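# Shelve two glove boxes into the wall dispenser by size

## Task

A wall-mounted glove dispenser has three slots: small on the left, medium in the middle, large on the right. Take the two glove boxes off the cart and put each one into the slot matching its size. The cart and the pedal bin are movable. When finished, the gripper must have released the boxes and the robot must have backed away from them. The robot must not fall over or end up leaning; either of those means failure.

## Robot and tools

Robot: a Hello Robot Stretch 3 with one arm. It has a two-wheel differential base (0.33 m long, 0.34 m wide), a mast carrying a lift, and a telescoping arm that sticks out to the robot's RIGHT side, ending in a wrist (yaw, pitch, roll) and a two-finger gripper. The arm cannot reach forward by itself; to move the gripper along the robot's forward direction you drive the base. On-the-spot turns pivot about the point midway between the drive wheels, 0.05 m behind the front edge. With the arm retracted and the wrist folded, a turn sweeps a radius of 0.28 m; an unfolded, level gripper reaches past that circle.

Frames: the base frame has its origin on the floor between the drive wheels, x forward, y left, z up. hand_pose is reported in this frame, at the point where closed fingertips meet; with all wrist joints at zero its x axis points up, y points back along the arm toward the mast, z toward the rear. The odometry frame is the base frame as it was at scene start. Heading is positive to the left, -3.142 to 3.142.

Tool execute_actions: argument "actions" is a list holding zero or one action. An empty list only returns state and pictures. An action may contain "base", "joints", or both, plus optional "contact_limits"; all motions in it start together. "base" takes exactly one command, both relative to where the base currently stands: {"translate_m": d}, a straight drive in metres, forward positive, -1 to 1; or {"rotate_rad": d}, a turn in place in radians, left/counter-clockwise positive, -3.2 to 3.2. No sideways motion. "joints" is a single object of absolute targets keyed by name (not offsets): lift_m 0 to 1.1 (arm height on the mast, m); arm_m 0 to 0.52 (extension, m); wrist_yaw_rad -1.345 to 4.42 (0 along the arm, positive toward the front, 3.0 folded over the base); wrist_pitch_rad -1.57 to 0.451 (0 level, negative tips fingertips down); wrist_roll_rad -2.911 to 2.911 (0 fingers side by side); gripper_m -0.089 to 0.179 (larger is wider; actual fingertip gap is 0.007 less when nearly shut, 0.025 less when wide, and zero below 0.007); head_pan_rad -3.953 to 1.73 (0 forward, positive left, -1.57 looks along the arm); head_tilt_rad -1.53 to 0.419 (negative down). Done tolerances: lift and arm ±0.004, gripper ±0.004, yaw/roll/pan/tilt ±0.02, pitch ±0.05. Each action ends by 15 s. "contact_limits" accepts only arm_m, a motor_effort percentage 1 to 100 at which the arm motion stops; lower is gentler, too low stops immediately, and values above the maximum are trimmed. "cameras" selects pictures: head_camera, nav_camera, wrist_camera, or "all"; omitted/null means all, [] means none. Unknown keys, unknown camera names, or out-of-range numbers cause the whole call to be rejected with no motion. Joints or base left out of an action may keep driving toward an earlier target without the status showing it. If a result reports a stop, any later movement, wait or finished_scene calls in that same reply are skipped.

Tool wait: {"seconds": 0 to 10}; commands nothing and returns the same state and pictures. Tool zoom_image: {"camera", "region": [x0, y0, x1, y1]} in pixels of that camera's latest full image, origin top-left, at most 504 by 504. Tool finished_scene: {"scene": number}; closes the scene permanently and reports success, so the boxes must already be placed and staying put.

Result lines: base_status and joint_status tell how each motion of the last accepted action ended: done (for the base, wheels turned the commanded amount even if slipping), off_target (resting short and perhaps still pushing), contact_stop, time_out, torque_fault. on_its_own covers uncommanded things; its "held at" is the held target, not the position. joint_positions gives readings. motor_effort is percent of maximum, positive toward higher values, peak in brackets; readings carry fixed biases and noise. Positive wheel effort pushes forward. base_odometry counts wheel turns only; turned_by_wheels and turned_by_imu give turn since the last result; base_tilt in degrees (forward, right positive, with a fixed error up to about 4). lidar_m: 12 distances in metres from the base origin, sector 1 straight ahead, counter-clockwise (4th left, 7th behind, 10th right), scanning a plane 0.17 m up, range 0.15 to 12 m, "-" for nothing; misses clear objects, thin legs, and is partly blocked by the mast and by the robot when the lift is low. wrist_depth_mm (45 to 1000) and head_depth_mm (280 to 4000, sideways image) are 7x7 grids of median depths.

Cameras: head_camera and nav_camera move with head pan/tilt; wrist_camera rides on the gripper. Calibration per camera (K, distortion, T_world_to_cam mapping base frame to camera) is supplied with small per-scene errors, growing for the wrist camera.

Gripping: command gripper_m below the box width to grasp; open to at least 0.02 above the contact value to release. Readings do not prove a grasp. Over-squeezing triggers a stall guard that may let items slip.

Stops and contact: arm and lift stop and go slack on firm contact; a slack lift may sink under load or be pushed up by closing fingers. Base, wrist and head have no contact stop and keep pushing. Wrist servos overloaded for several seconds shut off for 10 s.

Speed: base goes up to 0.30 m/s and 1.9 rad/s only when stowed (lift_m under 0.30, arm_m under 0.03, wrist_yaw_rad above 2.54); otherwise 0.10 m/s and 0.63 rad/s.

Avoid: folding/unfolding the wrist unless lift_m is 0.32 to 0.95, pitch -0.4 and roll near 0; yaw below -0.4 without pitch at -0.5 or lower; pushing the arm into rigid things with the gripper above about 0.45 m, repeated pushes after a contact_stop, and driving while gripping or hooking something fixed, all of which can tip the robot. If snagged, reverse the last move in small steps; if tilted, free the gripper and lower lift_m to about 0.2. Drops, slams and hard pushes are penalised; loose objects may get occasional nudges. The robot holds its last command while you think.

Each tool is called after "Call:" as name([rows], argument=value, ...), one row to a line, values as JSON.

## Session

Call:
execute_actions(actions=[])

Scene clock: 0.00 s.
base_odometry: x=+0.000 y=+0.000 heading=+0.000 (m, m, rad; odometry frame)
turned_by_wheels: +0.000 (rad since the last result)
turned_by_imu: +0.000 (rad since the last result)
base_tilt: forward=-1.2 right=-2.1 (deg)
lidar_m: 1.94 1.74 1.78 1.68 1.58 1.32 1.54 2.55 2.60 1.65 1.56 1.59
head_depth_mm: 1831 2621 2717 2724 2678 2637 2536 / 1775 2617 2887 2868 2813 2765 2632 / 1623 2604 2684 2669 2646 2620 2499 / 1831 2481 2511 2476 2471 2455 1933 / 1830 2369 2401 2352 2319 2307 1841 / 1824 2284 2252 2234 2211 2188 2079 / 1833 1702 1699 1681 1658 1636 1614
base_status: not commanded
joint_positions: lift_m=+0.555 arm_m=+0.003 wrist_yaw_rad=+2.987 wrist_pitch_rad=-0.511 wrist_roll_rad=+0.018 gripper_m=+0.037 head_pan_rad=-0.016 head_tilt_rad=-0.020
joint_status: not commanded
motor_effort: left_wheel=+0 right_wheel=+0 lift_m=+23 arm_m=+0 wrist_yaw_rad=+0 wrist_pitch_rad=+6 wrist_roll_rad=+0 gripper_m=+0 head_pan_rad=+0 head_tilt_rad=+2 (%)
hand_pose: x=+0.0113 y=+0.0615 z=+0.5472 quat_wxyz=(+0.232, +0.702, +0.124, +0.662) (m; base frame)
wrist_depth_mm: - - - - - - - / - - - - - - - / - - - - - - - / - - - - 994 982 952 / 918 885 - 865 873 844 826 / 776 781 - 758 737 747 724 / 687 678 681 687 663 652 645
pictures: head_camera (sideways: a quarter turn clockwise sets it upright), nav_camera (sideways: a quarter turn counterclockwise sets it upright), wrist_camera
camera_calibration (this result's frames):
head_camera: T_world_to_cam=[[0.0395826, 0.0240519, -0.998927, 1.31277], [-0.0136636, 0.99963, 0.0235274, -0.0238991], [0.999123, 0.0127176, 0.0398966, -0.101695], [0, 0, 0, 1]] pos_world=[0.0493167, -0.00639106, 1.31598]
nav_camera: T_world_to_cam=[[0.0989874, -0.00123143, 0.995088, -1.26519], [-0.069611, -0.997558, 0.00569015, 0.0412003], [0.992651, -0.0698324, -0.0988314, 0.080117], [0, 0, 0, 1]] pos_world=[0.0485773, 0.0451365, 1.26665]
wrist_camera: T_world_to_cam=[[0.966487, -0.255366, -0.0262771, 0.0105264], [-0.197348, -0.673614, -0.712249, 0.447706], [0.164183, 0.693565, -0.701435, 0.514347], [0, 0, 0, 1]] pos_world=[-0.00626723, -0.0524641, 0.679935]
Images, in order (width x height): head_camera 896x504, nav_camera 672x504, wrist_camera 644x364.

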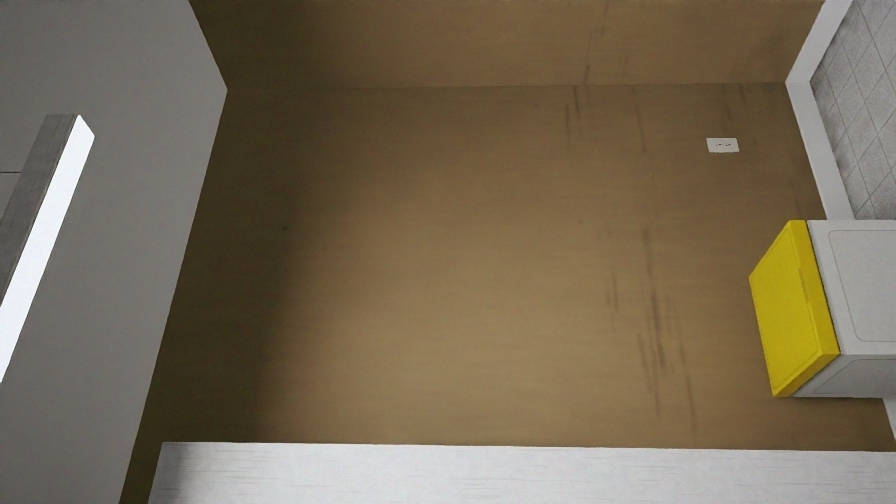

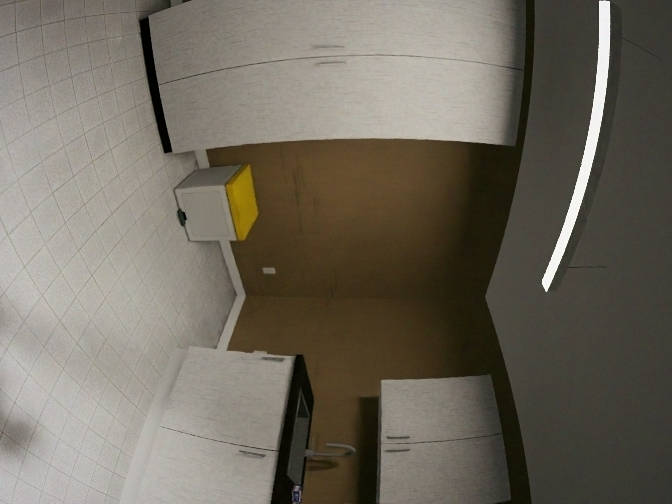

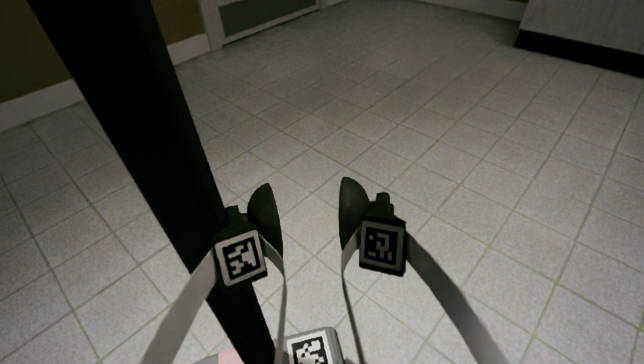

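Call:
execute_actions([
  {"joints":{"head_pan_rad":-2.2,"head_tilt_rad":-0.5}},
], cameras=["nav_camera"])

Call:
execute_actions([
  {"joints":{"head_pan_rad":-3.9}},
], cameras=["nav_camera"])

Scene clock: 7.27 s.
base_odometry: x=+0.000 y=+0.000 heading=+0.000 (m, m, rad; odometry frame)
turned_by_wheels: +0.000 (rad since the last result)
turned_by_imu: +0.000 (rad since the last result)
base_tilt: forward=-1.2 right=-2.2 (deg)
lidar_m: 1.94 1.74 1.78 1.67 1.58 1.32 1.54 2.55 2.62 1.65 1.56 1.59
head_depth_mm: 2118 2265 2422 2579 2218 1730 1415 / 2210 2357 2500 2659 2222 1726 1419 / 2304 2424 2611 2816 2196 1723 1418 / 2373 2570 2735 2898 2230 1736 1418 / 2496 2655 2848 2983 2241 1744 1429 / 2580 2780 2990 3102 2244 1755 1421 / 2699 2859 3077 3040 2252 1753 1436
base_status: not commanded
joint_positions: lift_m=+0.555 arm_m=+0.003 wrist_yaw_rad=+2.987 wrist_pitch_rad=-0.511 wrist_roll_rad=+0.018 gripper_m=+0.037 head_pan_rad=-2.193 head_tilt_rad=-0.494
joint_status: all done
motor_effort: left_wheel=+0(0) right_wheel=+0(0) lift_m=+23(23) arm_m=+0(0) wrist_yaw_rad=+0(0) wrist_pitch_rad=+6(5) wrist_roll_rad=+0(0) gripper_m=+0(1) head_pan_rad=-4(47) head_tilt_rad=-2(20) (%)
hand_pose: x=+0.0113 y=+0.0615 z=+0.5472 quat_wxyz=(+0.232, +0.702, +0.124, +0.662) (m; base frame)
wrist_depth_mm: - - - - - - - / - - - - - - - / - - - - - - - / - - - 992 987 988 972 / 893 903 - 867 852 855 844 / 771 773 - 761 731 737 731 / 686 679 670 683 659 657 652
pictures: nav_camera (sideways: a quarter turn counterclockwise sets it upright)
camera_calibration (this result's frames):
nav_camera: T_world_to_cam=[[-0.315618, -0.440889, 0.84024, -1.06049], [-0.785318, 0.61839, 0.0294929, 0.0145886], [-0.532599, -0.650547, -0.541413, 0.665412], [0, 0, 0, 1]] pos_world=[0.0311464, -0.0436963, 1.25089]
Images, in order (width x height): nav_camera 672x504.

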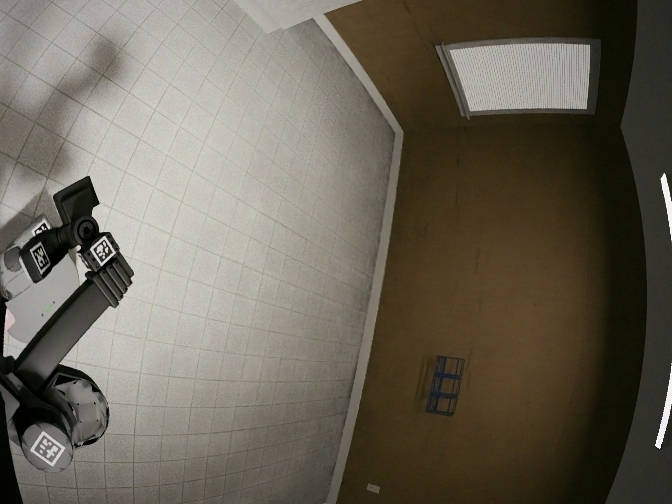

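Scene clock: 8.70 s.
base_odometry: x=+0.000 y=+0.000 heading=+0.000 (m, m, rad; odometry frame)
turned_by_wheels: +0.000 (rad since the last result)
turned_by_imu: +0.000 (rad since the last result)
base_tilt: forward=-1.3 right=-2.2 (deg)
lidar_m: 1.94 1.74 1.78 1.68 1.58 1.32 1.54 2.55 2.60 1.66 1.56 1.59
head_depth_mm: 1302 1394 1482 - - - - / 1328 1415 1518 1651 1765 1729 1438 / 1362 1462 1567 1691 1834 1733 1415 / 1394 1496 1610 1725 1892 1741 1419 / 1435 1555 1663 1782 1917 1749 1432 / 1475 1586 1701 1678 1709 1639 1430 / 1516 1628 1720 1456 1807 1700 1428
base_status: not commanded
joint_positions: lift_m=+0.555 arm_m=+0.003 wrist_yaw_rad=+2.987 wrist_pitch_rad=-0.511 wrist_roll_rad=+0.018 gripper_m=+0.037 head_pan_rad=-3.893 head_tilt_rad=-0.494
joint_status: all done
motor_effort: left_wheel=+0(0) right_wheel=+0(0) lift_m=+23(23) arm_m=+0(0) wrist_yaw_rad=+0(0) wrist_pitch_rad=+6(6) wrist_roll_rad=+0(0) gripper_m=+1(0) head_pan_rad=-4(46) head_tilt_rad=-2(2) (%)
hand_pose: x=+0.0113 y=+0.0615 z=+0.5472 quat_wxyz=(+0.232, +0.702, +0.124, +0.662) (m; base frame)
wrist_depth_mm: - - - - - - - / - - - - - - - / - - - - - - - / - - - - 995 967 965 / 885 890 - 859 879 829 832 / 777 780 - 767 745 737 726 / 676 692 685 687 659 656 646
pictures: nav_camera (sideways: a quarter turn counterclockwise sets it upright)
camera_calibration (this result's frames):
nav_camera: T_world_to_cam=[[-0.396595, 0.369837, 0.840198, -1.05994], [0.714419, 0.699096, 0.0294964, 0.00543575], [-0.576471, 0.611952, -0.541477, 0.665762], [0, 0, 0, 1]] pos_world=[-0.0404563, -0.0192101, 1.25089]
Images, in order (width x height): nav_camera 672x504.

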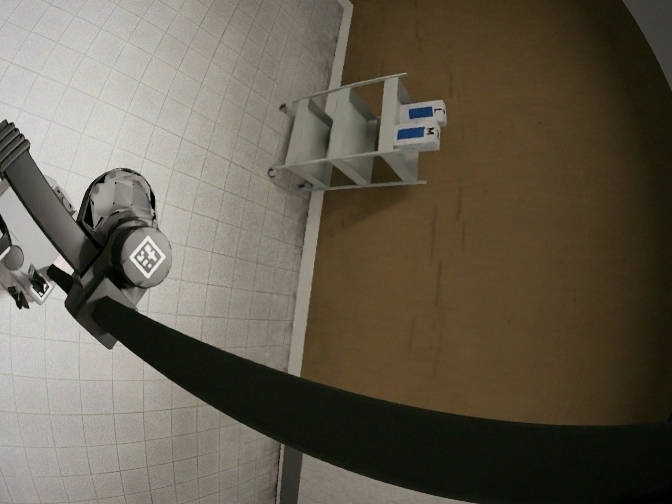

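Call:
execute_actions([
  {"joints":{"head_pan_rad":-3.4,"head_tilt_rad":-0.5}},
], cameras=["head_camera","nav_camera"])

Call:
execute_actions([
  {"joints":{"head_pan_rad":-2.5,"head_tilt_rad":-0.4}},
], cameras=["head_camera"])

Scene clock: 14.67 s.
base_odometry: x=+0.000 y=+0.000 heading=+0.000 (m, m, rad; odometry frame)
turned_by_wheels: +0.000 (rad since the last result)
turned_by_imu: +0.000 (rad since the last result)
base_tilt: forward=-1.3 right=-2.1 (deg)
lidar_m: 1.94 1.74 1.77 1.67 1.58 1.32 1.54 2.55 2.60 1.66 1.56 1.59
head_depth_mm: 1490 1570 1667 1705 1819 1711 1408 / 1603 1699 1722 1453 1762 1644 1410 / 1730 1833 1893 1773 1846 1728 1415 / 1868 2001 2151 2301 2157 1731 1421 / 2023 2210 2412 2614 2243 1738 1429 / 2262 2448 2691 2851 2230 1754 1430 / 2452 2581 2748 2840 2246 1752 1427
base_status: not commanded
joint_positions: lift_m=+0.555 arm_m=+0.003 wrist_yaw_rad=+2.987 wrist_pitch_rad=-0.511 wrist_roll_rad=+0.018 gripper_m=+0.037 head_pan_rad=-3.407 head_tilt_rad=-0.494
joint_status: all done
motor_effort: left_wheel=+0(0) right_wheel=+0(0) lift_m=+23(23) arm_m=+0(1) wrist_yaw_rad=+0(1) wrist_pitch_rad=+6(6) wrist_roll_rad=+0(0) gripper_m=+1(0) head_pan_rad=+4(38) head_tilt_rad=-2(3) (%)
hand_pose: x=+0.0113 y=+0.0615 z=+0.5472 quat_wxyz=(+0.232, +0.702, +0.124, +0.662) (m; base frame)
wrist_depth_mm: - - - - - - - / - - - - - - - / - - - - - - - / - - - - 990 989 968 / 901 887 - 860 869 841 832 / 781 767 - 753 742 733 722 / 686 678 677 681 662 657 646
pictures: head_camera (sideways: a quarter turn clockwise sets it upright), nav_camera (sideways: a quarter turn counterclockwise sets it upright)
camera_calibration (this result's frames):
head_camera: T_world_to_cam=[[0.399831, -0.134367, -0.906687, 1.18989], [-0.247147, -0.968363, 0.0345203, -0.0367682], [-0.88264, 0.210282, -0.420389, 0.508905], [0, 0, 0, 1]] pos_world=[-0.0356607, 0.0172629, 1.29406]
nav_camera: T_world_to_cam=[[-0.523354, 0.142013, 0.840198, -1.05916], [0.305601, 0.951703, 0.0294964, 0.00792954], [-0.79543, 0.272202, -0.541477, 0.667098], [0, 0, 0, 1]] pos_world=[-0.0261108, -0.0387167, 1.25089]
Images, in order (width x height): head_camera 896x504, nav_camera 672x504.

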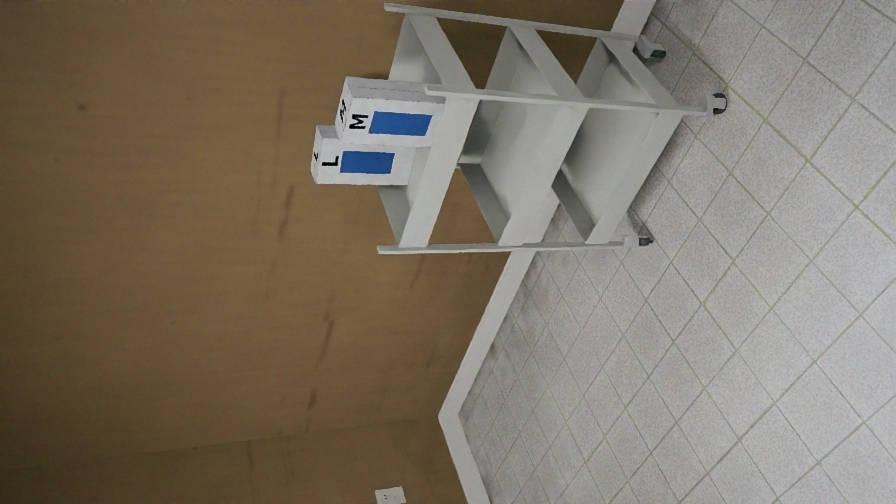

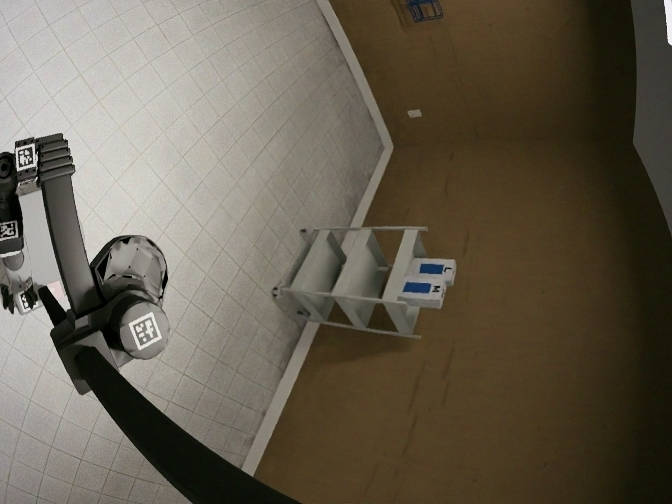

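Scene clock: 15.73 s.
base_odometry: x=+0.000 y=+0.000 heading=+0.000 (m, m, rad; odometry frame)
turned_by_wheels: +0.000 (rad since the last result)
turned_by_imu: +0.000 (rad since the last result)
base_tilt: forward=-1.3 right=-2.2 (deg)
lidar_m: 1.94 1.74 1.78 1.67 1.58 1.32 1.54 2.55 2.60 1.66 1.56 1.59
head_depth_mm: 2159 2276 2407 2541 2547 1899 1514 / 2169 2286 2431 2577 2553 1922 1517 / 2195 2323 2436 2593 2538 1922 1535 / 2217 2349 2472 2623 2546 1912 1525 / 2231 2356 2499 2658 2554 1922 1528 / 2260 2374 2523 2689 2589 1920 1534 / 2271 2398 2538 2702 2607 1927 1531
base_status: not commanded
joint_positions: lift_m=+0.555 arm_m=+0.003 wrist_yaw_rad=+2.987 wrist_pitch_rad=-0.511 wrist_roll_rad=+0.018 gripper_m=+0.037 head_pan_rad=-2.507 head_tilt_rad=-0.409
joint_status: all done
motor_effort: left_wheel=+0(0) right_wheel=+0(0) lift_m=+23(23) arm_m=+0(0) wrist_yaw_rad=+0(1) wrist_pitch_rad=+5(6) wrist_roll_rad=+0(0) gripper_m=+1(0) head_pan_rad=+4(48) head_tilt_rad=+3(10) (%)
hand_pose: x=+0.0113 y=+0.0615 z=+0.5472 quat_wxyz=(+0.232, +0.702, +0.124, +0.662) (m; base frame)
wrist_depth_mm: - - - - - - - / - - - - - - - / - - - - - - - / - - - - 995 986 972 / 890 884 - 872 861 836 842 / 769 772 - 753 735 740 732 / 693 691 680 685 656 647 651
pictures: head_camera (sideways: a quarter turn clockwise sets it upright)
camera_calibration (this result's frames):
head_camera: T_world_to_cam=[[0.290645, 0.18321, -0.939127, 1.23289], [0.607228, -0.793839, 0.0330608, -0.0400835], [-0.739459, -0.579873, -0.341976, 0.405988], [0, 0, 0, 1]] pos_world=[-0.033782, -0.0222763, 1.298]
Images, in order (width x height): head_camera 896x504.

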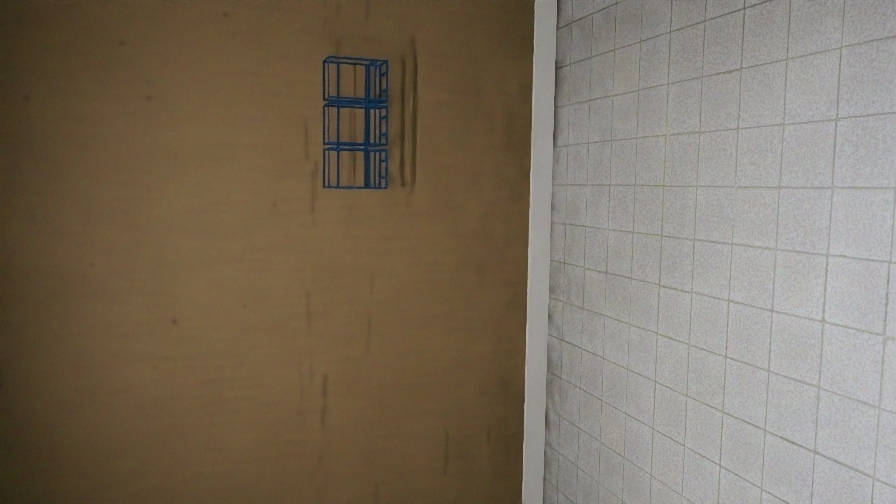

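Call:
execute_actions([
  {"base":{"rotate_rad":2.19},"joints":{"wrist_pitch_rad":-0.4,"wrist_roll_rad":0,"head_pan_rad":-1.57,"head_tilt_rad":-0.6,"lift_m":0.8}},
], cameras=[])

Call:
execute_actions([
  {"base":{"translate_m":0.5},"joints":{"wrist_yaw_rad":0}},
], cameras=[])

Call:
execute_actions([
  {"base":{"rotate_rad":1.6},"joints":{"wrist_pitch_rad":0,"gripper_m":0.179,"lift_m":0.76}},
], cameras=[])

Call:
execute_actions([
  {"base":{"translate_m":0.75}},
])

Scene clock: 34.87 s.
base_odometry: x=+0.000 y=+0.000 heading=+2.190 (m, m, rad; odometry frame)
turned_by_wheels: +2.190 (rad since the last result)
turned_by_imu: +2.151 (rad since the last result)
base_tilt: forward=-1.3 right=-2.2 (deg)
lidar_m: 1.58 1.32 2.28 2.55 2.67 1.61 1.56 1.62 1.80 1.74 2.18 1.64
head_depth_mm: 1463 1592 1712 1899 1935 1563 1315 / 1466 1580 1734 1900 1929 1567 1316 / 1474 1598 1744 1920 1950 1571 1321 / 1490 1610 1757 1937 1956 1574 1326 / 1493 1619 1770 1981 1960 1587 1332 / 1873 2044 2241 2403 1979 1584 1325 / 1898 2077 2264 2420 1986 1600 1330
base_status: done
joint_positions: lift_m=+0.800 arm_m=+0.003 wrist_yaw_rad=+2.987 wrist_pitch_rad=-0.420 wrist_roll_rad=+0.006 gripper_m=+0.037 head_pan_rad=-1.577 head_tilt_rad=-0.593
joint_status: all done
motor_effort: left_wheel=-2(5) right_wheel=+3(8) lift_m=+25(24) arm_m=+0(0) wrist_yaw_rad=-1(1) wrist_pitch_rad=+9(10) wrist_roll_rad=-3(4) gripper_m=+1(1) head_pan_rad=+4(48) head_tilt_rad=-3(15) (%)
hand_pose: x=+0.0132 y=+0.0738 z=+0.8121 quat_wxyz=(+0.201, +0.703, +0.093, +0.676) (m; base frame)
wrist_depth_mm: - - - - - - - / - - - - - - - / - - - - - - - / - - - - - - - / - - - - - - - / - - - - - - - / 988 991 965 971 967 943 938
pictures: none
No camera images: the call's "cameras" was empty. Leave "cameras" out to get every camera's image.

Scene clock: 41.30 s.
base_odometry: x=-0.290 y=+0.407 heading=+2.190 (m, m, rad; odometry frame)
turned_by_wheels: +0.000 (rad since the last result)
turned_by_imu: +0.000 (rad since the last result)
base_tilt: forward=-1.3 right=-2.1 (deg)
lidar_m: 1.08 0.92 0.92 2.54 2.64 2.12 2.06 2.14 1.80 1.75 1.48 1.12
head_depth_mm: 1469 1577 1733 1909 1933 1561 1304 / 1475 1601 1736 1929 1955 1578 1344 / 1864 1998 2165 2331 1951 1570 1379 / 1890 2039 2217 2387 1951 1585 1325 / 1897 2045 2238 2409 1970 1584 1328 / 1909 2069 2274 2425 1970 1595 1330 / 1913 2075 2268 2445 1990 1593 1341
base_status: done
joint_positions: lift_m=+0.800 arm_m=+0.003 wrist_yaw_rad=+0.002 wrist_pitch_rad=-0.420 wrist_roll_rad=+0.005 gripper_m=+0.037 head_pan_rad=-1.577 head_tilt_rad=-0.593
joint_status: all done
motor_effort: left_wheel=-2(2) right_wheel=+2(8) lift_m=+26(25) arm_m=-1(0) wrist_yaw_rad=+0(1) wrist_pitch_rad=+9(9) wrist_roll_rad=-2(3) gripper_m=+0(1) head_pan_rad=+4(4) head_tilt_rad=-2(2) (%)
hand_pose: x=-0.0212 y=-0.3718 z=+0.8121 quat_wxyz=(+0.690, +0.148, -0.693, -0.148) (m; base frame)
wrist_depth_mm: - - - - - - - / - - - - - - - / - - - - - - - / - - - - - - - / - - - - - - - / - - - - - - - / 999 980 973 957 976 950 946
pictures: none
No camera images: the call's "cameras" was empty. Leave "cameras" out to get every camera's image.

Scene clock: 44.77 s.
base_odometry: x=-0.290 y=+0.407 heading=-2.493 (m, m, rad; odometry frame)
turned_by_wheels: +1.600 (rad since the last result)
turned_by_imu: +1.572 (rad since the last result)
base_tilt: forward=-1.3 right=-2.2 (deg)
lidar_m: 2.54 2.67 2.11 2.06 2.16 1.79 1.76 1.45 1.11 1.08 0.92 0.96
head_depth_mm: 892 967 1054 1158 1289 1422 1305 / 900 975 1068 1174 1300 1451 1332 / 904 983 1074 1185 1310 1466 1351 / 912 988 1085 1199 1333 1480 1331 / 919 996 1093 1211 1350 1493 1320 / 928 1010 1104 1223 1364 1502 1328 / 934 1020 1114 1231 1378 1506 1339
base_status: done
joint_positions: lift_m=+0.760 arm_m=+0.003 wrist_yaw_rad=+0.001 wrist_pitch_rad=-0.023 wrist_roll_rad=+0.005 gripper_m=+0.179 head_pan_rad=-1.577 head_tilt_rad=-0.593
joint_status: all done
motor_effort: left_wheel=-2(6) right_wheel=+3(7) lift_m=+21(23) arm_m=-1(0) wrist_yaw_rad=-1(1) wrist_pitch_rad=+11(10) wrist_roll_rad=-2(2) gripper_m=+1(85) head_pan_rad=+4(4) head_tilt_rad=-3(2) (%)
hand_pose: x=-0.0213 y=-0.4033 z=+0.8688 quat_wxyz=(+0.706, +0.009, -0.708, -0.008) (m; base frame)
wrist_depth_mm: 795 789 786 798 793 792 804 / 816 830 832 830 831 831 832 / 851 864 861 862 863 844 868 / 895 897 922 912 907 902 903 / 939 955 936 934 965 948 946 / - 983 - - - - 979 / - - - - - - -
pictures: none
No camera images: the call's "cameras" was empty. Leave "cameras" out to get every camera's image.

Scene clock: 53.77 s.
base_odometry: x=-0.888 y=-0.045 heading=-2.494 (m, m, rad; odometry frame)
turned_by_wheels: +0.000 (rad since the last result)
turned_by_imu: +0.001 (rad since the last result)
base_tilt: forward=-1.2 right=-2.2 (deg)
lidar_m: 1.80 1.89 2.67 2.03 2.13 2.56 2.49 1.52 1.14 0.68 0.72 1.65
head_depth_mm: 918 999 1084 1195 1327 1465 1316 / 927 1003 1097 1200 1303 1467 1313 / 934 1015 1105 1110 864 1093 1216 / 939 1022 1119 859 878 1098 1216 / 948 1032 1121 1023 1001 1132 1237 / 957 1039 1127 1000 1005 1105 1227 / 966 1047 1153 1269 1350 1529 1335
base_status: done
joint_positions: lift_m=+0.760 arm_m=+0.003 wrist_yaw_rad=+0.001 wrist_pitch_rad=-0.023 wrist_roll_rad=+0.005 gripper_m=+0.179 head_pan_rad=-1.577 head_tilt_rad=-0.593
joint_status: not commanded
motor_effort: left_wheel=-2(2) right_wheel=+2(8) lift_m=+20(21) arm_m=-1(1) wrist_yaw_rad=-1(0) wrist_pitch_rad=+11(11) wrist_roll_rad=-2(2) gripper_m=+1(0) head_pan_rad=+4(4) head_tilt_rad=-2(3) (%)
hand_pose: x=-0.0213 y=-0.4033 z=+0.8688 quat_wxyz=(+0.706, +0.009, -0.708, -0.008) (m; base frame)
wrist_depth_mm: 821 809 808 835 824 830 842 / 847 867 867 857 868 855 864 / 897 880 666 531 894 899 893 / 947 917 687 552 950 926 960 / 967 635 565 500 978 994 982 / - - 877 902 - - - / - 776 763 752 - - -
pictures: head_camera (sideways: a quarter turn clockwise sets it upright), nav_camera (sideways: a quarter turn counterclockwise sets it upright), wrist_camera
camera_calibration (this result's frames):
head_camera: T_world_to_cam=[[0.027798, 0.508338, -0.860709, 1.13219], [0.999336, 0.00614707, 0.0359056, -0.0461708], [0.023543, -0.861136, -0.507829, 0.617155], [0, 0, 0, 1]] pos_world=[0.000137911, -0.043795, 1.28955]
nav_camera: T_world_to_cam=[[-0.0034464, -0.622534, 0.782585, -0.987226], [-0.998275, 0.0480115, 0.0337961, 0.0102894], [-0.0586124, -0.781119, -0.621625, 0.766874], [0, 0, 0, 1]] pos_world=[0.0518176, -0.016056, 1.24895]
wrist_camera: T_world_to_cam=[[-0.995237, 0.0780729, -0.0583814, 0.0523745], [0.0781435, 0.280832, -0.956571, 0.960277], [-0.0582869, -0.956576, -0.285595, 0.0361654], [0, 0, 0, 1]] pos_world=[-0.0208064, -0.23917, 0.931959]
Images, in order (width x height): head_camera 896x504, nav_camera 672x504, wrist_camera 644x364.

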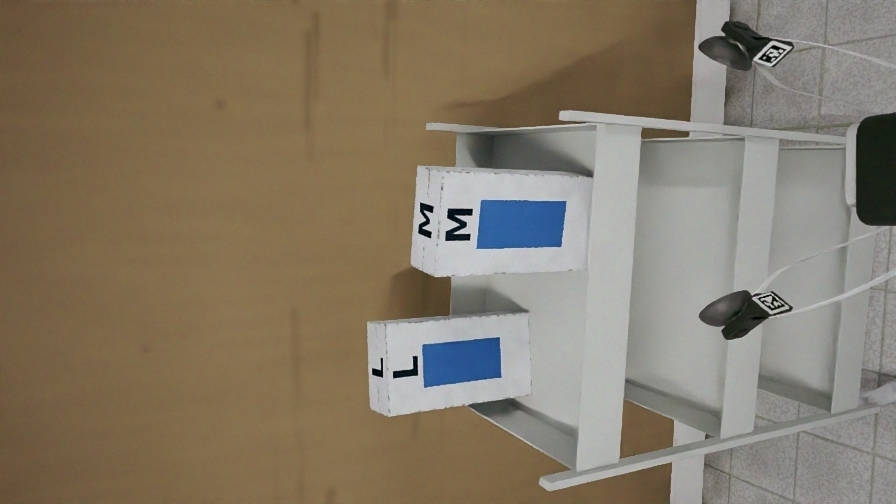

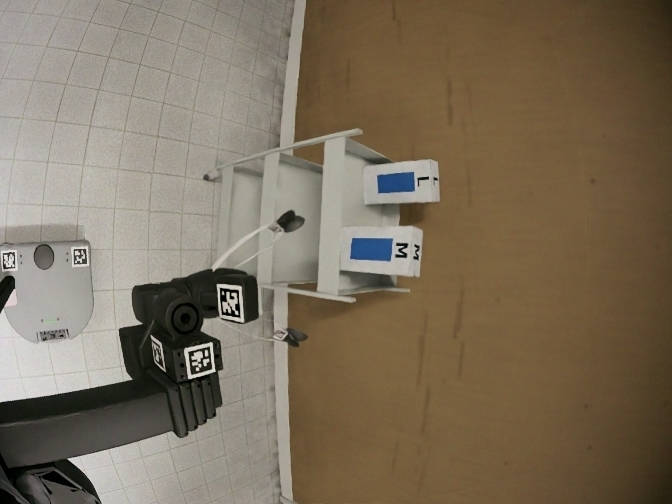

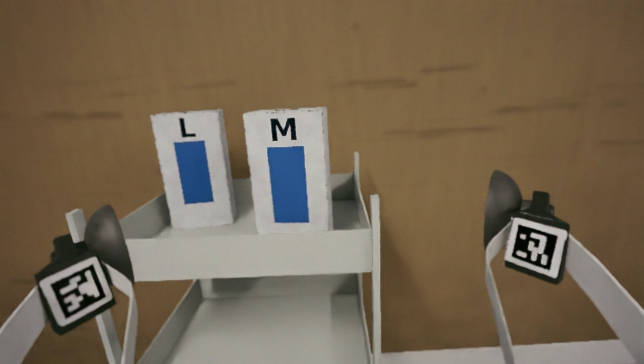

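Call:
execute_actions([
  {"base":{"translate_m":0.03},"joints":{"arm_m":0.22,"lift_m":0.75}},
], cameras=["wrist_camera"])

Scene clock: 59.53 s.
base_odometry: x=-0.912 y=-0.064 heading=-2.494 (m, m, rad; odometry frame)
turned_by_wheels: +0.000 (rad since the last result)
turned_by_imu: +0.000 (rad since the last result)
base_tilt: forward=-1.2 right=-2.1 (deg)
lidar_m: 1.77 1.86 2.63 2.03 2.12 2.59 2.53 1.52 1.14 0.68 0.73 1.65
head_depth_mm: 915 999 1089 1196 1330 - - / 928 1003 1095 1168 990 - 1231 / 932 1014 1109 833 875 - 1181 / 940 1027 1114 1141 886 1094 1213 / 945 1032 1116 1001 999 1097 1239 / 957 1042 1137 1211 999 1105 1244 / 962 1048 1152 1267 1394 1552 1332
base_status: done
joint_positions: lift_m=+0.750 arm_m=+0.220 wrist_yaw_rad=+0.000 wrist_pitch_rad=-0.022 wrist_roll_rad=+0.005 gripper_m=+0.179 head_pan_rad=-1.577 head_tilt_rad=-0.593
joint_status: all done
motor_effort: left_wheel=-2(3) right_wheel=+2(7) lift_m=+20(23) arm_m=+2(0) wrist_yaw_rad=-1(0) wrist_pitch_rad=+11(11) wrist_roll_rad=-2(2) gripper_m=+0(0) head_pan_rad=+4(4) head_tilt_rad=-3(2) (%)
hand_pose: x=-0.0214 y=-0.6204 z=+0.8591 quat_wxyz=(+0.706, +0.008, -0.708, -0.008) (m; base frame)
wrist_depth_mm: 610 615 611 619 618 620 619 / 643 637 636 648 653 638 643 / 657 437 466 300 667 666 675 / 701 452 456 310 702 701 708 / 716 470 486 323 727 734 744 / - 481 445 340 426 772 772 / 287 287 285 281 278 800 821
pictures: wrist_camera
camera_calibration (this result's frames):
wrist_camera: T_world_to_cam=[[-0.995208, 0.0783791, -0.0584679, 0.0689255], [0.0782482, 0.279749, -0.956879, 1.01155], [-0.058643, -0.956868, -0.284541, -0.175355], [0, 0, 0, 1]] pos_world=[-0.0208405, -0.456175, 0.92207]
Images, in order (width x height): wrist_camera 644x364.

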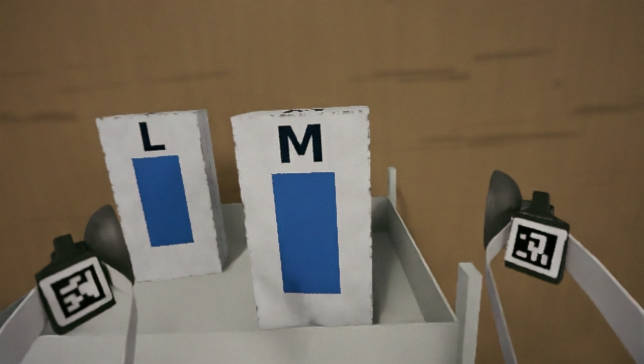

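Call:
execute_actions([
  {"joints":{"arm_m":0.39}},
], cameras=["wrist_camera"])

Call:
execute_actions([
  {"joints":{"gripper_m":0.08}},
], cameras=[])

Call:
execute_actions([
  {"joints":{"lift_m":0.96,"wrist_pitch_rad":0.06}},
], cameras=["wrist_camera","head_camera"])

Scene clock: 65.53 s.
base_odometry: x=-0.912 y=-0.064 heading=-2.494 (m, m, rad; odometry frame)
turned_by_wheels: +0.000 (rad since the last result)
turned_by_imu: +0.000 (rad since the last result)
base_tilt: forward=-1.3 right=-2.1 (deg)
lidar_m: 1.77 1.86 2.63 2.03 2.12 2.60 2.52 1.52 1.14 0.68 0.73 1.66
head_depth_mm: 919 998 1090 1190 1303 - 1291 / 926 1004 1100 1178 - 1139 1259 / 935 1014 1108 826 - 1093 1218 / 945 1025 1116 1142 897 1099 1216 / 948 1027 1113 1001 1000 1100 1241 / 959 1044 1143 1207 995 1106 1244 / 965 1051 1146 1275 1394 1549 1331
base_status: not commanded
joint_positions: lift_m=+0.750 arm_m=+0.390 wrist_yaw_rad=+0.000 wrist_pitch_rad=-0.022 wrist_roll_rad=+0.005 gripper_m=+0.179 head_pan_rad=-1.577 head_tilt_rad=-0.593
joint_status: all done
motor_effort: left_wheel=-2(2) right_wheel=+2(2) lift_m=+20(20) arm_m=+2(1) wrist_yaw_rad=-1(1) wrist_pitch_rad=+10(10) wrist_roll_rad=-2(2) gripper_m=+0(0) head_pan_rad=+4(4) head_tilt_rad=-2(3) (%)
hand_pose: x=-0.0214 y=-0.7904 z=+0.8591 quat_wxyz=(+0.706, +0.008, -0.708, -0.008) (m; base frame)
wrist_depth_mm: 451 452 453 455 456 456 456 / 473 477 468 471 475 474 479 / 271 312 188 162 147 499 500 / 272 277 136 131 127 519 524 / 282 290 142 137 134 549 547 / - 307 150 145 140 576 582 / 314 321 159 152 148 598 607
pictures: wrist_camera
camera_calibration (this result's frames):
wrist_camera: T_world_to_cam=[[-0.995202, 0.0784406, -0.0584778, 0.0822917], [0.0782676, 0.279624, -0.956914, 1.05908], [-0.0587092, -0.9569, -0.284421, -0.338146], [0, 0, 0, 1]] pos_world=[-0.0208468, -0.62617, 0.922082]
Images, in order (width x height): wrist_camera 644x364.

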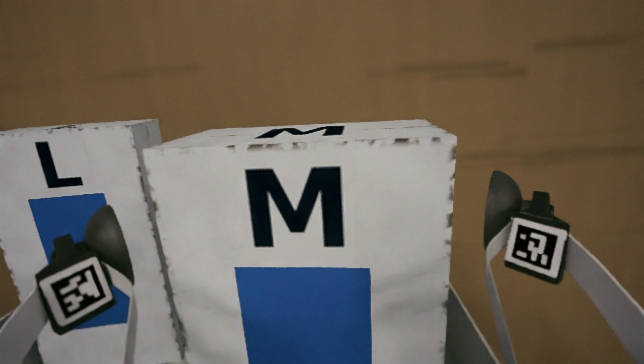

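Scene clock: 67.00 s.
base_odometry: x=-0.912 y=-0.064 heading=-2.494 (m, m, rad; odometry frame)
turned_by_wheels: +0.000 (rad since the last result)
turned_by_imu: +0.000 (rad since the last result)
base_tilt: forward=-1.3 right=-2.2 (deg)
lidar_m: 1.77 1.86 2.63 2.02 2.13 2.58 2.53 1.52 1.15 0.68 0.73 1.65
head_depth_mm: 920 995 1092 1196 1298 - 1285 / 925 1002 1099 1171 - 1145 1260 / 934 1012 1107 827 - 1098 1214 / 943 1022 1118 1158 900 1099 1216 / 949 1029 1113 999 1003 1101 1236 / 955 1039 1134 1208 991 1104 1247 / 966 1049 1150 1276 1390 1547 1330
base_status: not commanded
joint_positions: lift_m=+0.750 arm_m=+0.390 wrist_yaw_rad=+0.004 wrist_pitch_rad=-0.022 wrist_roll_rad=+0.005 gripper_m=+0.081 head_pan_rad=-1.577 head_tilt_rad=-0.593
joint_status: all done
motor_effort: left_wheel=+0(2) right_wheel=-1(2) lift_m=+20(20) arm_m=+2(2) wrist_yaw_rad=-2(3) wrist_pitch_rad=+11(11) wrist_roll_rad=-2(2) gripper_m=-20(94) head_pan_rad=+4(4) head_tilt_rad=-3(2) (%)
hand_pose: x=-0.0204 y=-0.7904 z=+0.8591 quat_wxyz=(+0.706, +0.010, -0.708, -0.007) (m; base frame)
wrist_depth_mm: 453 454 454 453 455 455 456 / 475 476 472 476 472 478 477 / 271 305 188 162 147 496 499 / 274 277 136 131 128 520 523 / 285 289 142 138 134 543 546 / 296 - 150 145 141 574 573 / 318 324 159 153 148 591 611
pictures: none
No camera images: the call's "cameras" was empty. Leave "cameras" out to get every camera's image.

Scene clock: 69.73 s.
base_odometry: x=-0.912 y=-0.064 heading=-2.494 (m, m, rad; odometry frame)
turned_by_wheels: +0.000 (rad since the last result)
turned_by_imu: +0.000 (rad since the last result)
base_tilt: forward=-1.3 right=-2.3 (deg)
lidar_m: 1.77 1.86 2.64 2.03 2.13 2.58 2.53 1.52 1.15 0.68 0.73 1.66
head_depth_mm: 919 993 - 1196 1324 1463 1308 / 927 991 - 1174 956 1159 1263 / 932 1009 - 1108 960 1094 1211 / 940 1020 773 1148 961 1099 1217 / 948 1030 1113 1003 998 1104 1243 / 958 1040 1136 1207 995 1106 1245 / 967 1051 1149 1272 1390 1547 1335
base_status: not commanded
joint_positions: lift_m=+0.960 arm_m=+0.390 wrist_yaw_rad=+0.001 wrist_pitch_rad=-0.010 wrist_roll_rad=+0.005 gripper_m=+0.081 head_pan_rad=-1.577 head_tilt_rad=-0.593
joint_status: wrist_pitch_rad off_target (ended at -0.010, target +0.060); the others done
motor_effort: left_wheel=-1(1) right_wheel=+1(1) lift_m=+28(28) arm_m=+2(2) wrist_yaw_rad=+0(2) wrist_pitch_rad=+32(35) wrist_roll_rad=-2(2) gripper_m=-19(20) head_pan_rad=+4(4) head_tilt_rad=-3(2) (%)
hand_pose: x=-0.0213 y=-0.7907 z=+1.0717 quat_wxyz=(+0.706, +0.004, -0.708, -0.004) (m; base frame)
wrist_depth_mm: 457 455 456 453 459 459 459 / 474 475 473 471 477 477 479 / 494 490 484 479 162 496 499 / 518 510 138 133 129 522 517 / 541 535 143 138 134 541 547 / 562 - 148 143 139 579 570 / 588 338 155 149 144 604 603
pictures: head_camera (sideways: a quarter turn clockwise sets it upright), wrist_camera
camera_calibration (this result's frames):
head_camera: T_world_to_cam=[[0.0277982, 0.508376, -0.860686, 1.13216], [0.999336, 0.00614546, 0.0359062, -0.0461715], [0.0235432, -0.861113, -0.507868, 0.617205], [0, 0, 0, 1]] pos_world=[0.000137915, -0.0437944, 1.28955]
wrist_camera: T_world_to_cam=[[-0.995244, 0.07721, -0.0593978, 0.0948997], [0.0781264, 0.26843, -0.960126, 1.25716], [-0.0581872, -0.9602, -0.273185, -0.292658], [0, 0, 0, 1]] pos_world=[-0.0207976, -0.625795, 1.13271]
Images, in order (width x height): head_camera 896x504, wrist_camera 644x364.

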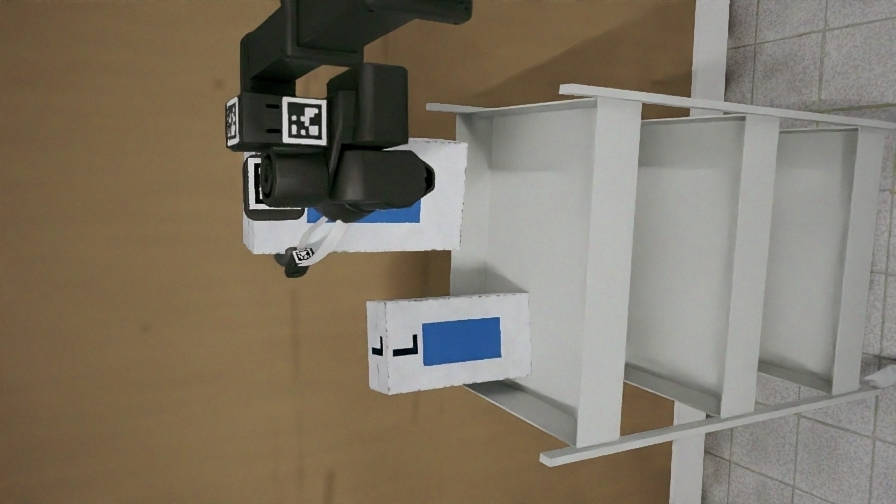

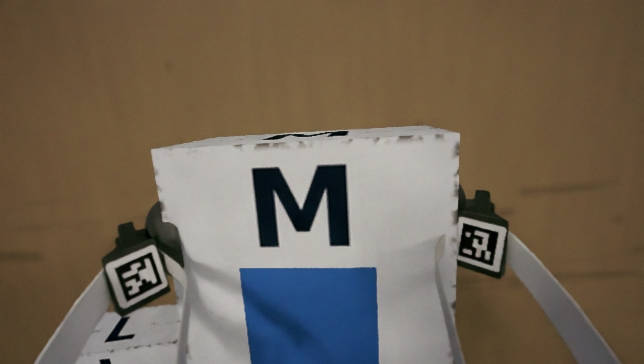

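Call:
execute_actions([
  {"joints":{"arm_m":0,"lift_m":1.05}},
], cameras=[])

Call:
execute_actions([
  {"base":{"translate_m":0.98}},
], cameras=[])

Call:
execute_actions([
  {"base":{"rotate_rad":1.6},"joints":{"head_tilt_rad":-0.75}},
], cameras=[])

Call:
execute_actions([
  {"base":{"translate_m":0.1},"joints":{"lift_m":1.09,"arm_m":0.15}},
])

Scene clock: 80.80 s.
base_odometry: x=-0.912 y=-0.064 heading=-2.494 (m, m, rad; odometry frame)
turned_by_wheels: +0.000 (rad since the last result)
turned_by_imu: +0.000 (rad since the last result)
base_tilt: forward=-1.2 right=-2.1 (deg)
lidar_m: 1.77 1.86 2.63 2.03 2.13 2.59 2.53 1.52 1.14 0.68 0.73 1.66
head_depth_mm: 920 996 - - - - - / 926 1000 - - - - - / 934 1001 - - - - 1211 / 940 1008 349 378 420 1100 1211 / 951 1029 1099 1002 1000 1102 1247 / 955 1041 1142 1205 994 1103 1243 / 966 1052 1151 1276 1389 1542 1330
base_status: not commanded
joint_positions: lift_m=+1.050 arm_m=+0.003 wrist_yaw_rad=+0.000 wrist_pitch_rad=-0.010 wrist_roll_rad=+0.005 gripper_m=+0.081 head_pan_rad=-1.577 head_tilt_rad=-0.593
joint_status: all done
joint sent to its limit — the command would take arm_m past its lower limit, so that joint was sent only as far as its limit.
motor_effort: left_wheel=-1(1) right_wheel=+1(1) lift_m=+28(24) arm_m=-3(2) wrist_yaw_rad=+0(0) wrist_pitch_rad=+32(33) wrist_roll_rad=-2(2) gripper_m=-19(20) head_pan_rad=+4(4) head_tilt_rad=-2(2) (%)
hand_pose: x=-0.0214 y=-0.4039 z=+1.1619 quat_wxyz=(+0.706, +0.004, -0.708, -0.004) (m; base frame)
wrist_depth_mm: 809 819 835 820 824 836 831 / 843 866 847 869 864 867 859 / 883 882 884 882 162 903 892 / 930 915 137 133 129 929 947 / 969 959 143 138 134 971 976 / - - 149 143 139 - - / - - 155 149 144 - -
pictures: none
No camera images: the call's "cameras" was empty. Leave "cameras" out to get every camera's image.

Scene clock: 91.80 s.
base_odometry: x=-1.693 y=-0.655 heading=-2.494 (m, m, rad; odometry frame)
turned_by_wheels: +0.000 (rad since the last result)
turned_by_imu: +0.000 (rad since the last result)
base_tilt: forward=-1.2 right=-2.1 (deg)
lidar_m: 0.80 0.84 1.19 2.60 2.57 2.95 3.49 1.00 0.97 1.16 1.09 0.82
head_depth_mm: 953 1031 - - - - - / 962 1040 - - - - - / 969 1040 - - - - 1322 / 978 1050 348 377 421 1550 1321 / 986 1069 1150 1300 1446 1550 1326 / 993 1085 1183 1305 1455 1577 1327 / 1005 1092 1197 1322 1478 1591 1333
base_status: done
joint_positions: lift_m=+1.050 arm_m=+0.003 wrist_yaw_rad=+0.000 wrist_pitch_rad=-0.010 wrist_roll_rad=+0.005 gripper_m=+0.081 head_pan_rad=-1.577 head_tilt_rad=-0.593
joint_status: not commanded
motor_effort: left_wheel=-2(2) right_wheel=+2(8) lift_m=+28(29) arm_m=-3(3) wrist_yaw_rad=+1(0) wrist_pitch_rad=+32(32) wrist_roll_rad=-2(2) gripper_m=-19(19) head_pan_rad=+4(4) head_tilt_rad=-3(2) (%)
hand_pose: x=-0.0214 y=-0.4039 z=+1.1619 quat_wxyz=(+0.706, +0.004, -0.708, -0.004) (m; base frame)
wrist_depth_mm: 875 876 866 867 874 869 862 / 898 896 903 888 914 896 902 / 943 926 936 928 162 945 953 / 977 968 138 133 129 976 990 / 989 - 143 138 134 - 841 / 972 - 148 144 139 - 845 / 892 - 154 149 144 - -
pictures: none
No camera images: the call's "cameras" was empty. Leave "cameras" out to get every camera's image.

Scene clock: 95.27 s.
base_odometry: x=-1.693 y=-0.655 heading=-0.894 (m, m, rad; odometry frame)
turned_by_wheels: +1.600 (rad since the last result)
turned_by_imu: +1.571 (rad since the last result)
base_tilt: forward=-1.3 right=-2.2 (deg)
lidar_m: 2.59 2.26 3.01 3.48 0.97 0.97 1.16 1.06 0.82 0.80 0.84 1.21
head_depth_mm: 650 - - - - - 1212 / 654 - - - - - 1217 / 662 - - - - 1315 1214 / 669 331 367 420 1124 1322 1223 / 683 739 845 940 1143 1344 1227 / 690 767 850 957 1164 1352 1221 / 697 779 879 981 1184 1369 1227
base_status: done
joint_positions: lift_m=+1.050 arm_m=+0.003 wrist_yaw_rad=+0.000 wrist_pitch_rad=-0.010 wrist_roll_rad=+0.005 gripper_m=+0.081 head_pan_rad=-1.577 head_tilt_rad=-0.741
joint_status: all done
on_its_own: wrist_pitch_rad is at rest, and its effort (+33) is outside its rest range (-20 to +32)
motor_effort: left_wheel=-2(5) right_wheel=+3(8) lift_m=+28(29) arm_m=-2(3) wrist_yaw_rad=+0(0) wrist_pitch_rad=+33(32) wrist_roll_rad=-2(2) gripper_m=-20(19) head_pan_rad=+4(4) head_tilt_rad=-3(13) (%)
hand_pose: x=-0.0214 y=-0.4039 z=+1.1619 quat_wxyz=(+0.706, +0.004, -0.708, -0.004) (m; base frame)
wrist_depth_mm: 527 528 524 521 524 517 516 / 544 548 543 538 537 534 534 / 570 567 561 553 162 564 558 / 601 592 138 133 130 579 577 / 626 618 143 137 134 595 602 / 655 - 148 144 139 648 639 / 693 684 155 149 144 666 664
pictures: none
No camera images: the call's "cameras" was empty. Leave "cameras" out to get every camera's image.

Scene clock: 97.60 s.
base_odometry: x=-1.631 y=-0.733 heading=-0.894 (m, m, rad; odometry frame)
turned_by_wheels: +0.000 (rad since the last result)
turned_by_imu: +0.000 (rad since the last result)
base_tilt: forward=-1.3 right=-2.3 (deg)
lidar_m: 2.49 2.17 2.87 3.47 1.11 1.04 1.26 1.07 0.82 0.80 0.85 1.23
head_depth_mm: - - 823 937 1088 1286 1206 / - - 758 934 1095 1302 1216 / - - 520 945 1121 1311 1217 / 425 481 531 954 1134 1323 1223 / 683 767 845 945 1162 1341 1218 / 696 776 877 979 1173 1358 1222 / 703 782 872 1014 1193 1370 1232
base_status: done
joint_positions: lift_m=+1.090 arm_m=+0.150 wrist_yaw_rad=+0.001 wrist_pitch_rad=-0.009 wrist_roll_rad=+0.005 gripper_m=+0.081 head_pan_rad=-1.577 head_tilt_rad=-0.741
joint_status: all done
motor_effort: left_wheel=-2(3) right_wheel=+2(8) lift_m=+29(25) arm_m=+2(2) wrist_yaw_rad=+0(0) wrist_pitch_rad=+32(32) wrist_roll_rad=-2(2) gripper_m=-20(20) head_pan_rad=+4(4) head_tilt_rad=-3(3) (%)
hand_pose: x=-0.0213 y=-0.5507 z=+1.2019 quat_wxyz=(+0.706, +0.004, -0.708, -0.003) (m; base frame)
wrist_depth_mm: 392 390 389 387 385 382 382 / 412 404 403 401 400 399 398 / 424 425 417 415 161 417 416 / 445 440 138 133 129 436 433 / 465 463 143 138 134 453 457 / 489 - 148 143 139 480 472 / 515 517 154 148 144 503 499
pictures: head_camera (sideways: a quarter turn clockwise sets it upright), nav_camera (sideways: a quarter turn counterclockwise sets it upright), wrist_camera
camera_calibration (this result's frames):
head_camera: T_world_to_cam=[[0.0284761, 0.629811, -0.776226, 1.02204], [0.999303, 0.000816747, 0.0373224, -0.0480079], [0.02414, -0.776748, -0.629349, 0.775247], [0, 0, 0, 1]] pos_world=[0.000156384, -0.0414802, 1.28302]
nav_camera: T_world_to_cam=[[-0.00403574, -0.731225, 0.682125, -0.856292], [-0.998313, 0.0424608, 0.0396107, 0.00272686], [-0.0579278, -0.680814, -0.730162, 0.908042], [0, 0, 0, 1]] pos_world=[0.0518674, -0.00805025, 1.24701]
wrist_camera: T_world_to_cam=[[-0.995226, 0.0773808, -0.0594705, 0.0842297], [0.0781897, 0.267546, -0.960367, 1.31758], [-0.0584028, -0.960433, -0.27232, -0.0278146], [0, 0, 0, 1]] pos_world=[-0.0208183, -0.385747, 1.2628]
Images, in order (width x height): head_camera 896x504, nav_camera 672x504, wrist_camera 644x364.

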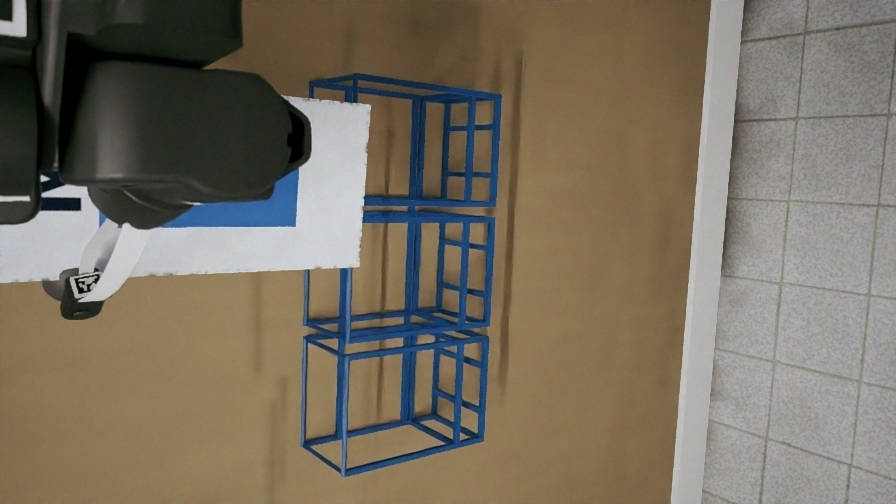

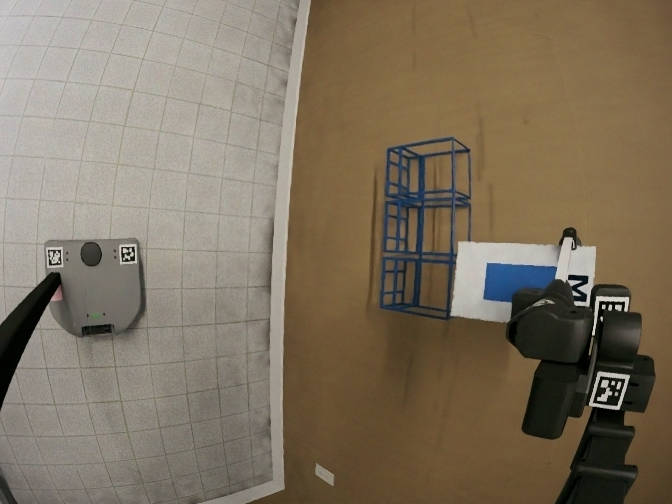

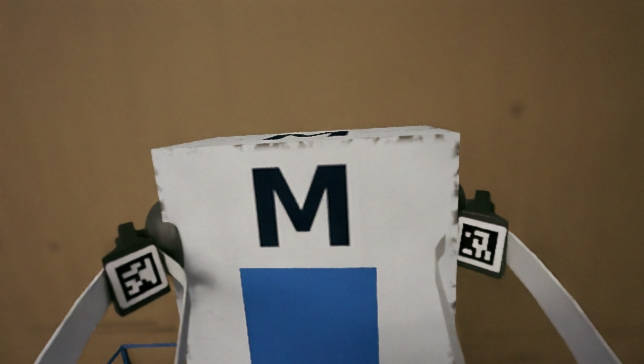

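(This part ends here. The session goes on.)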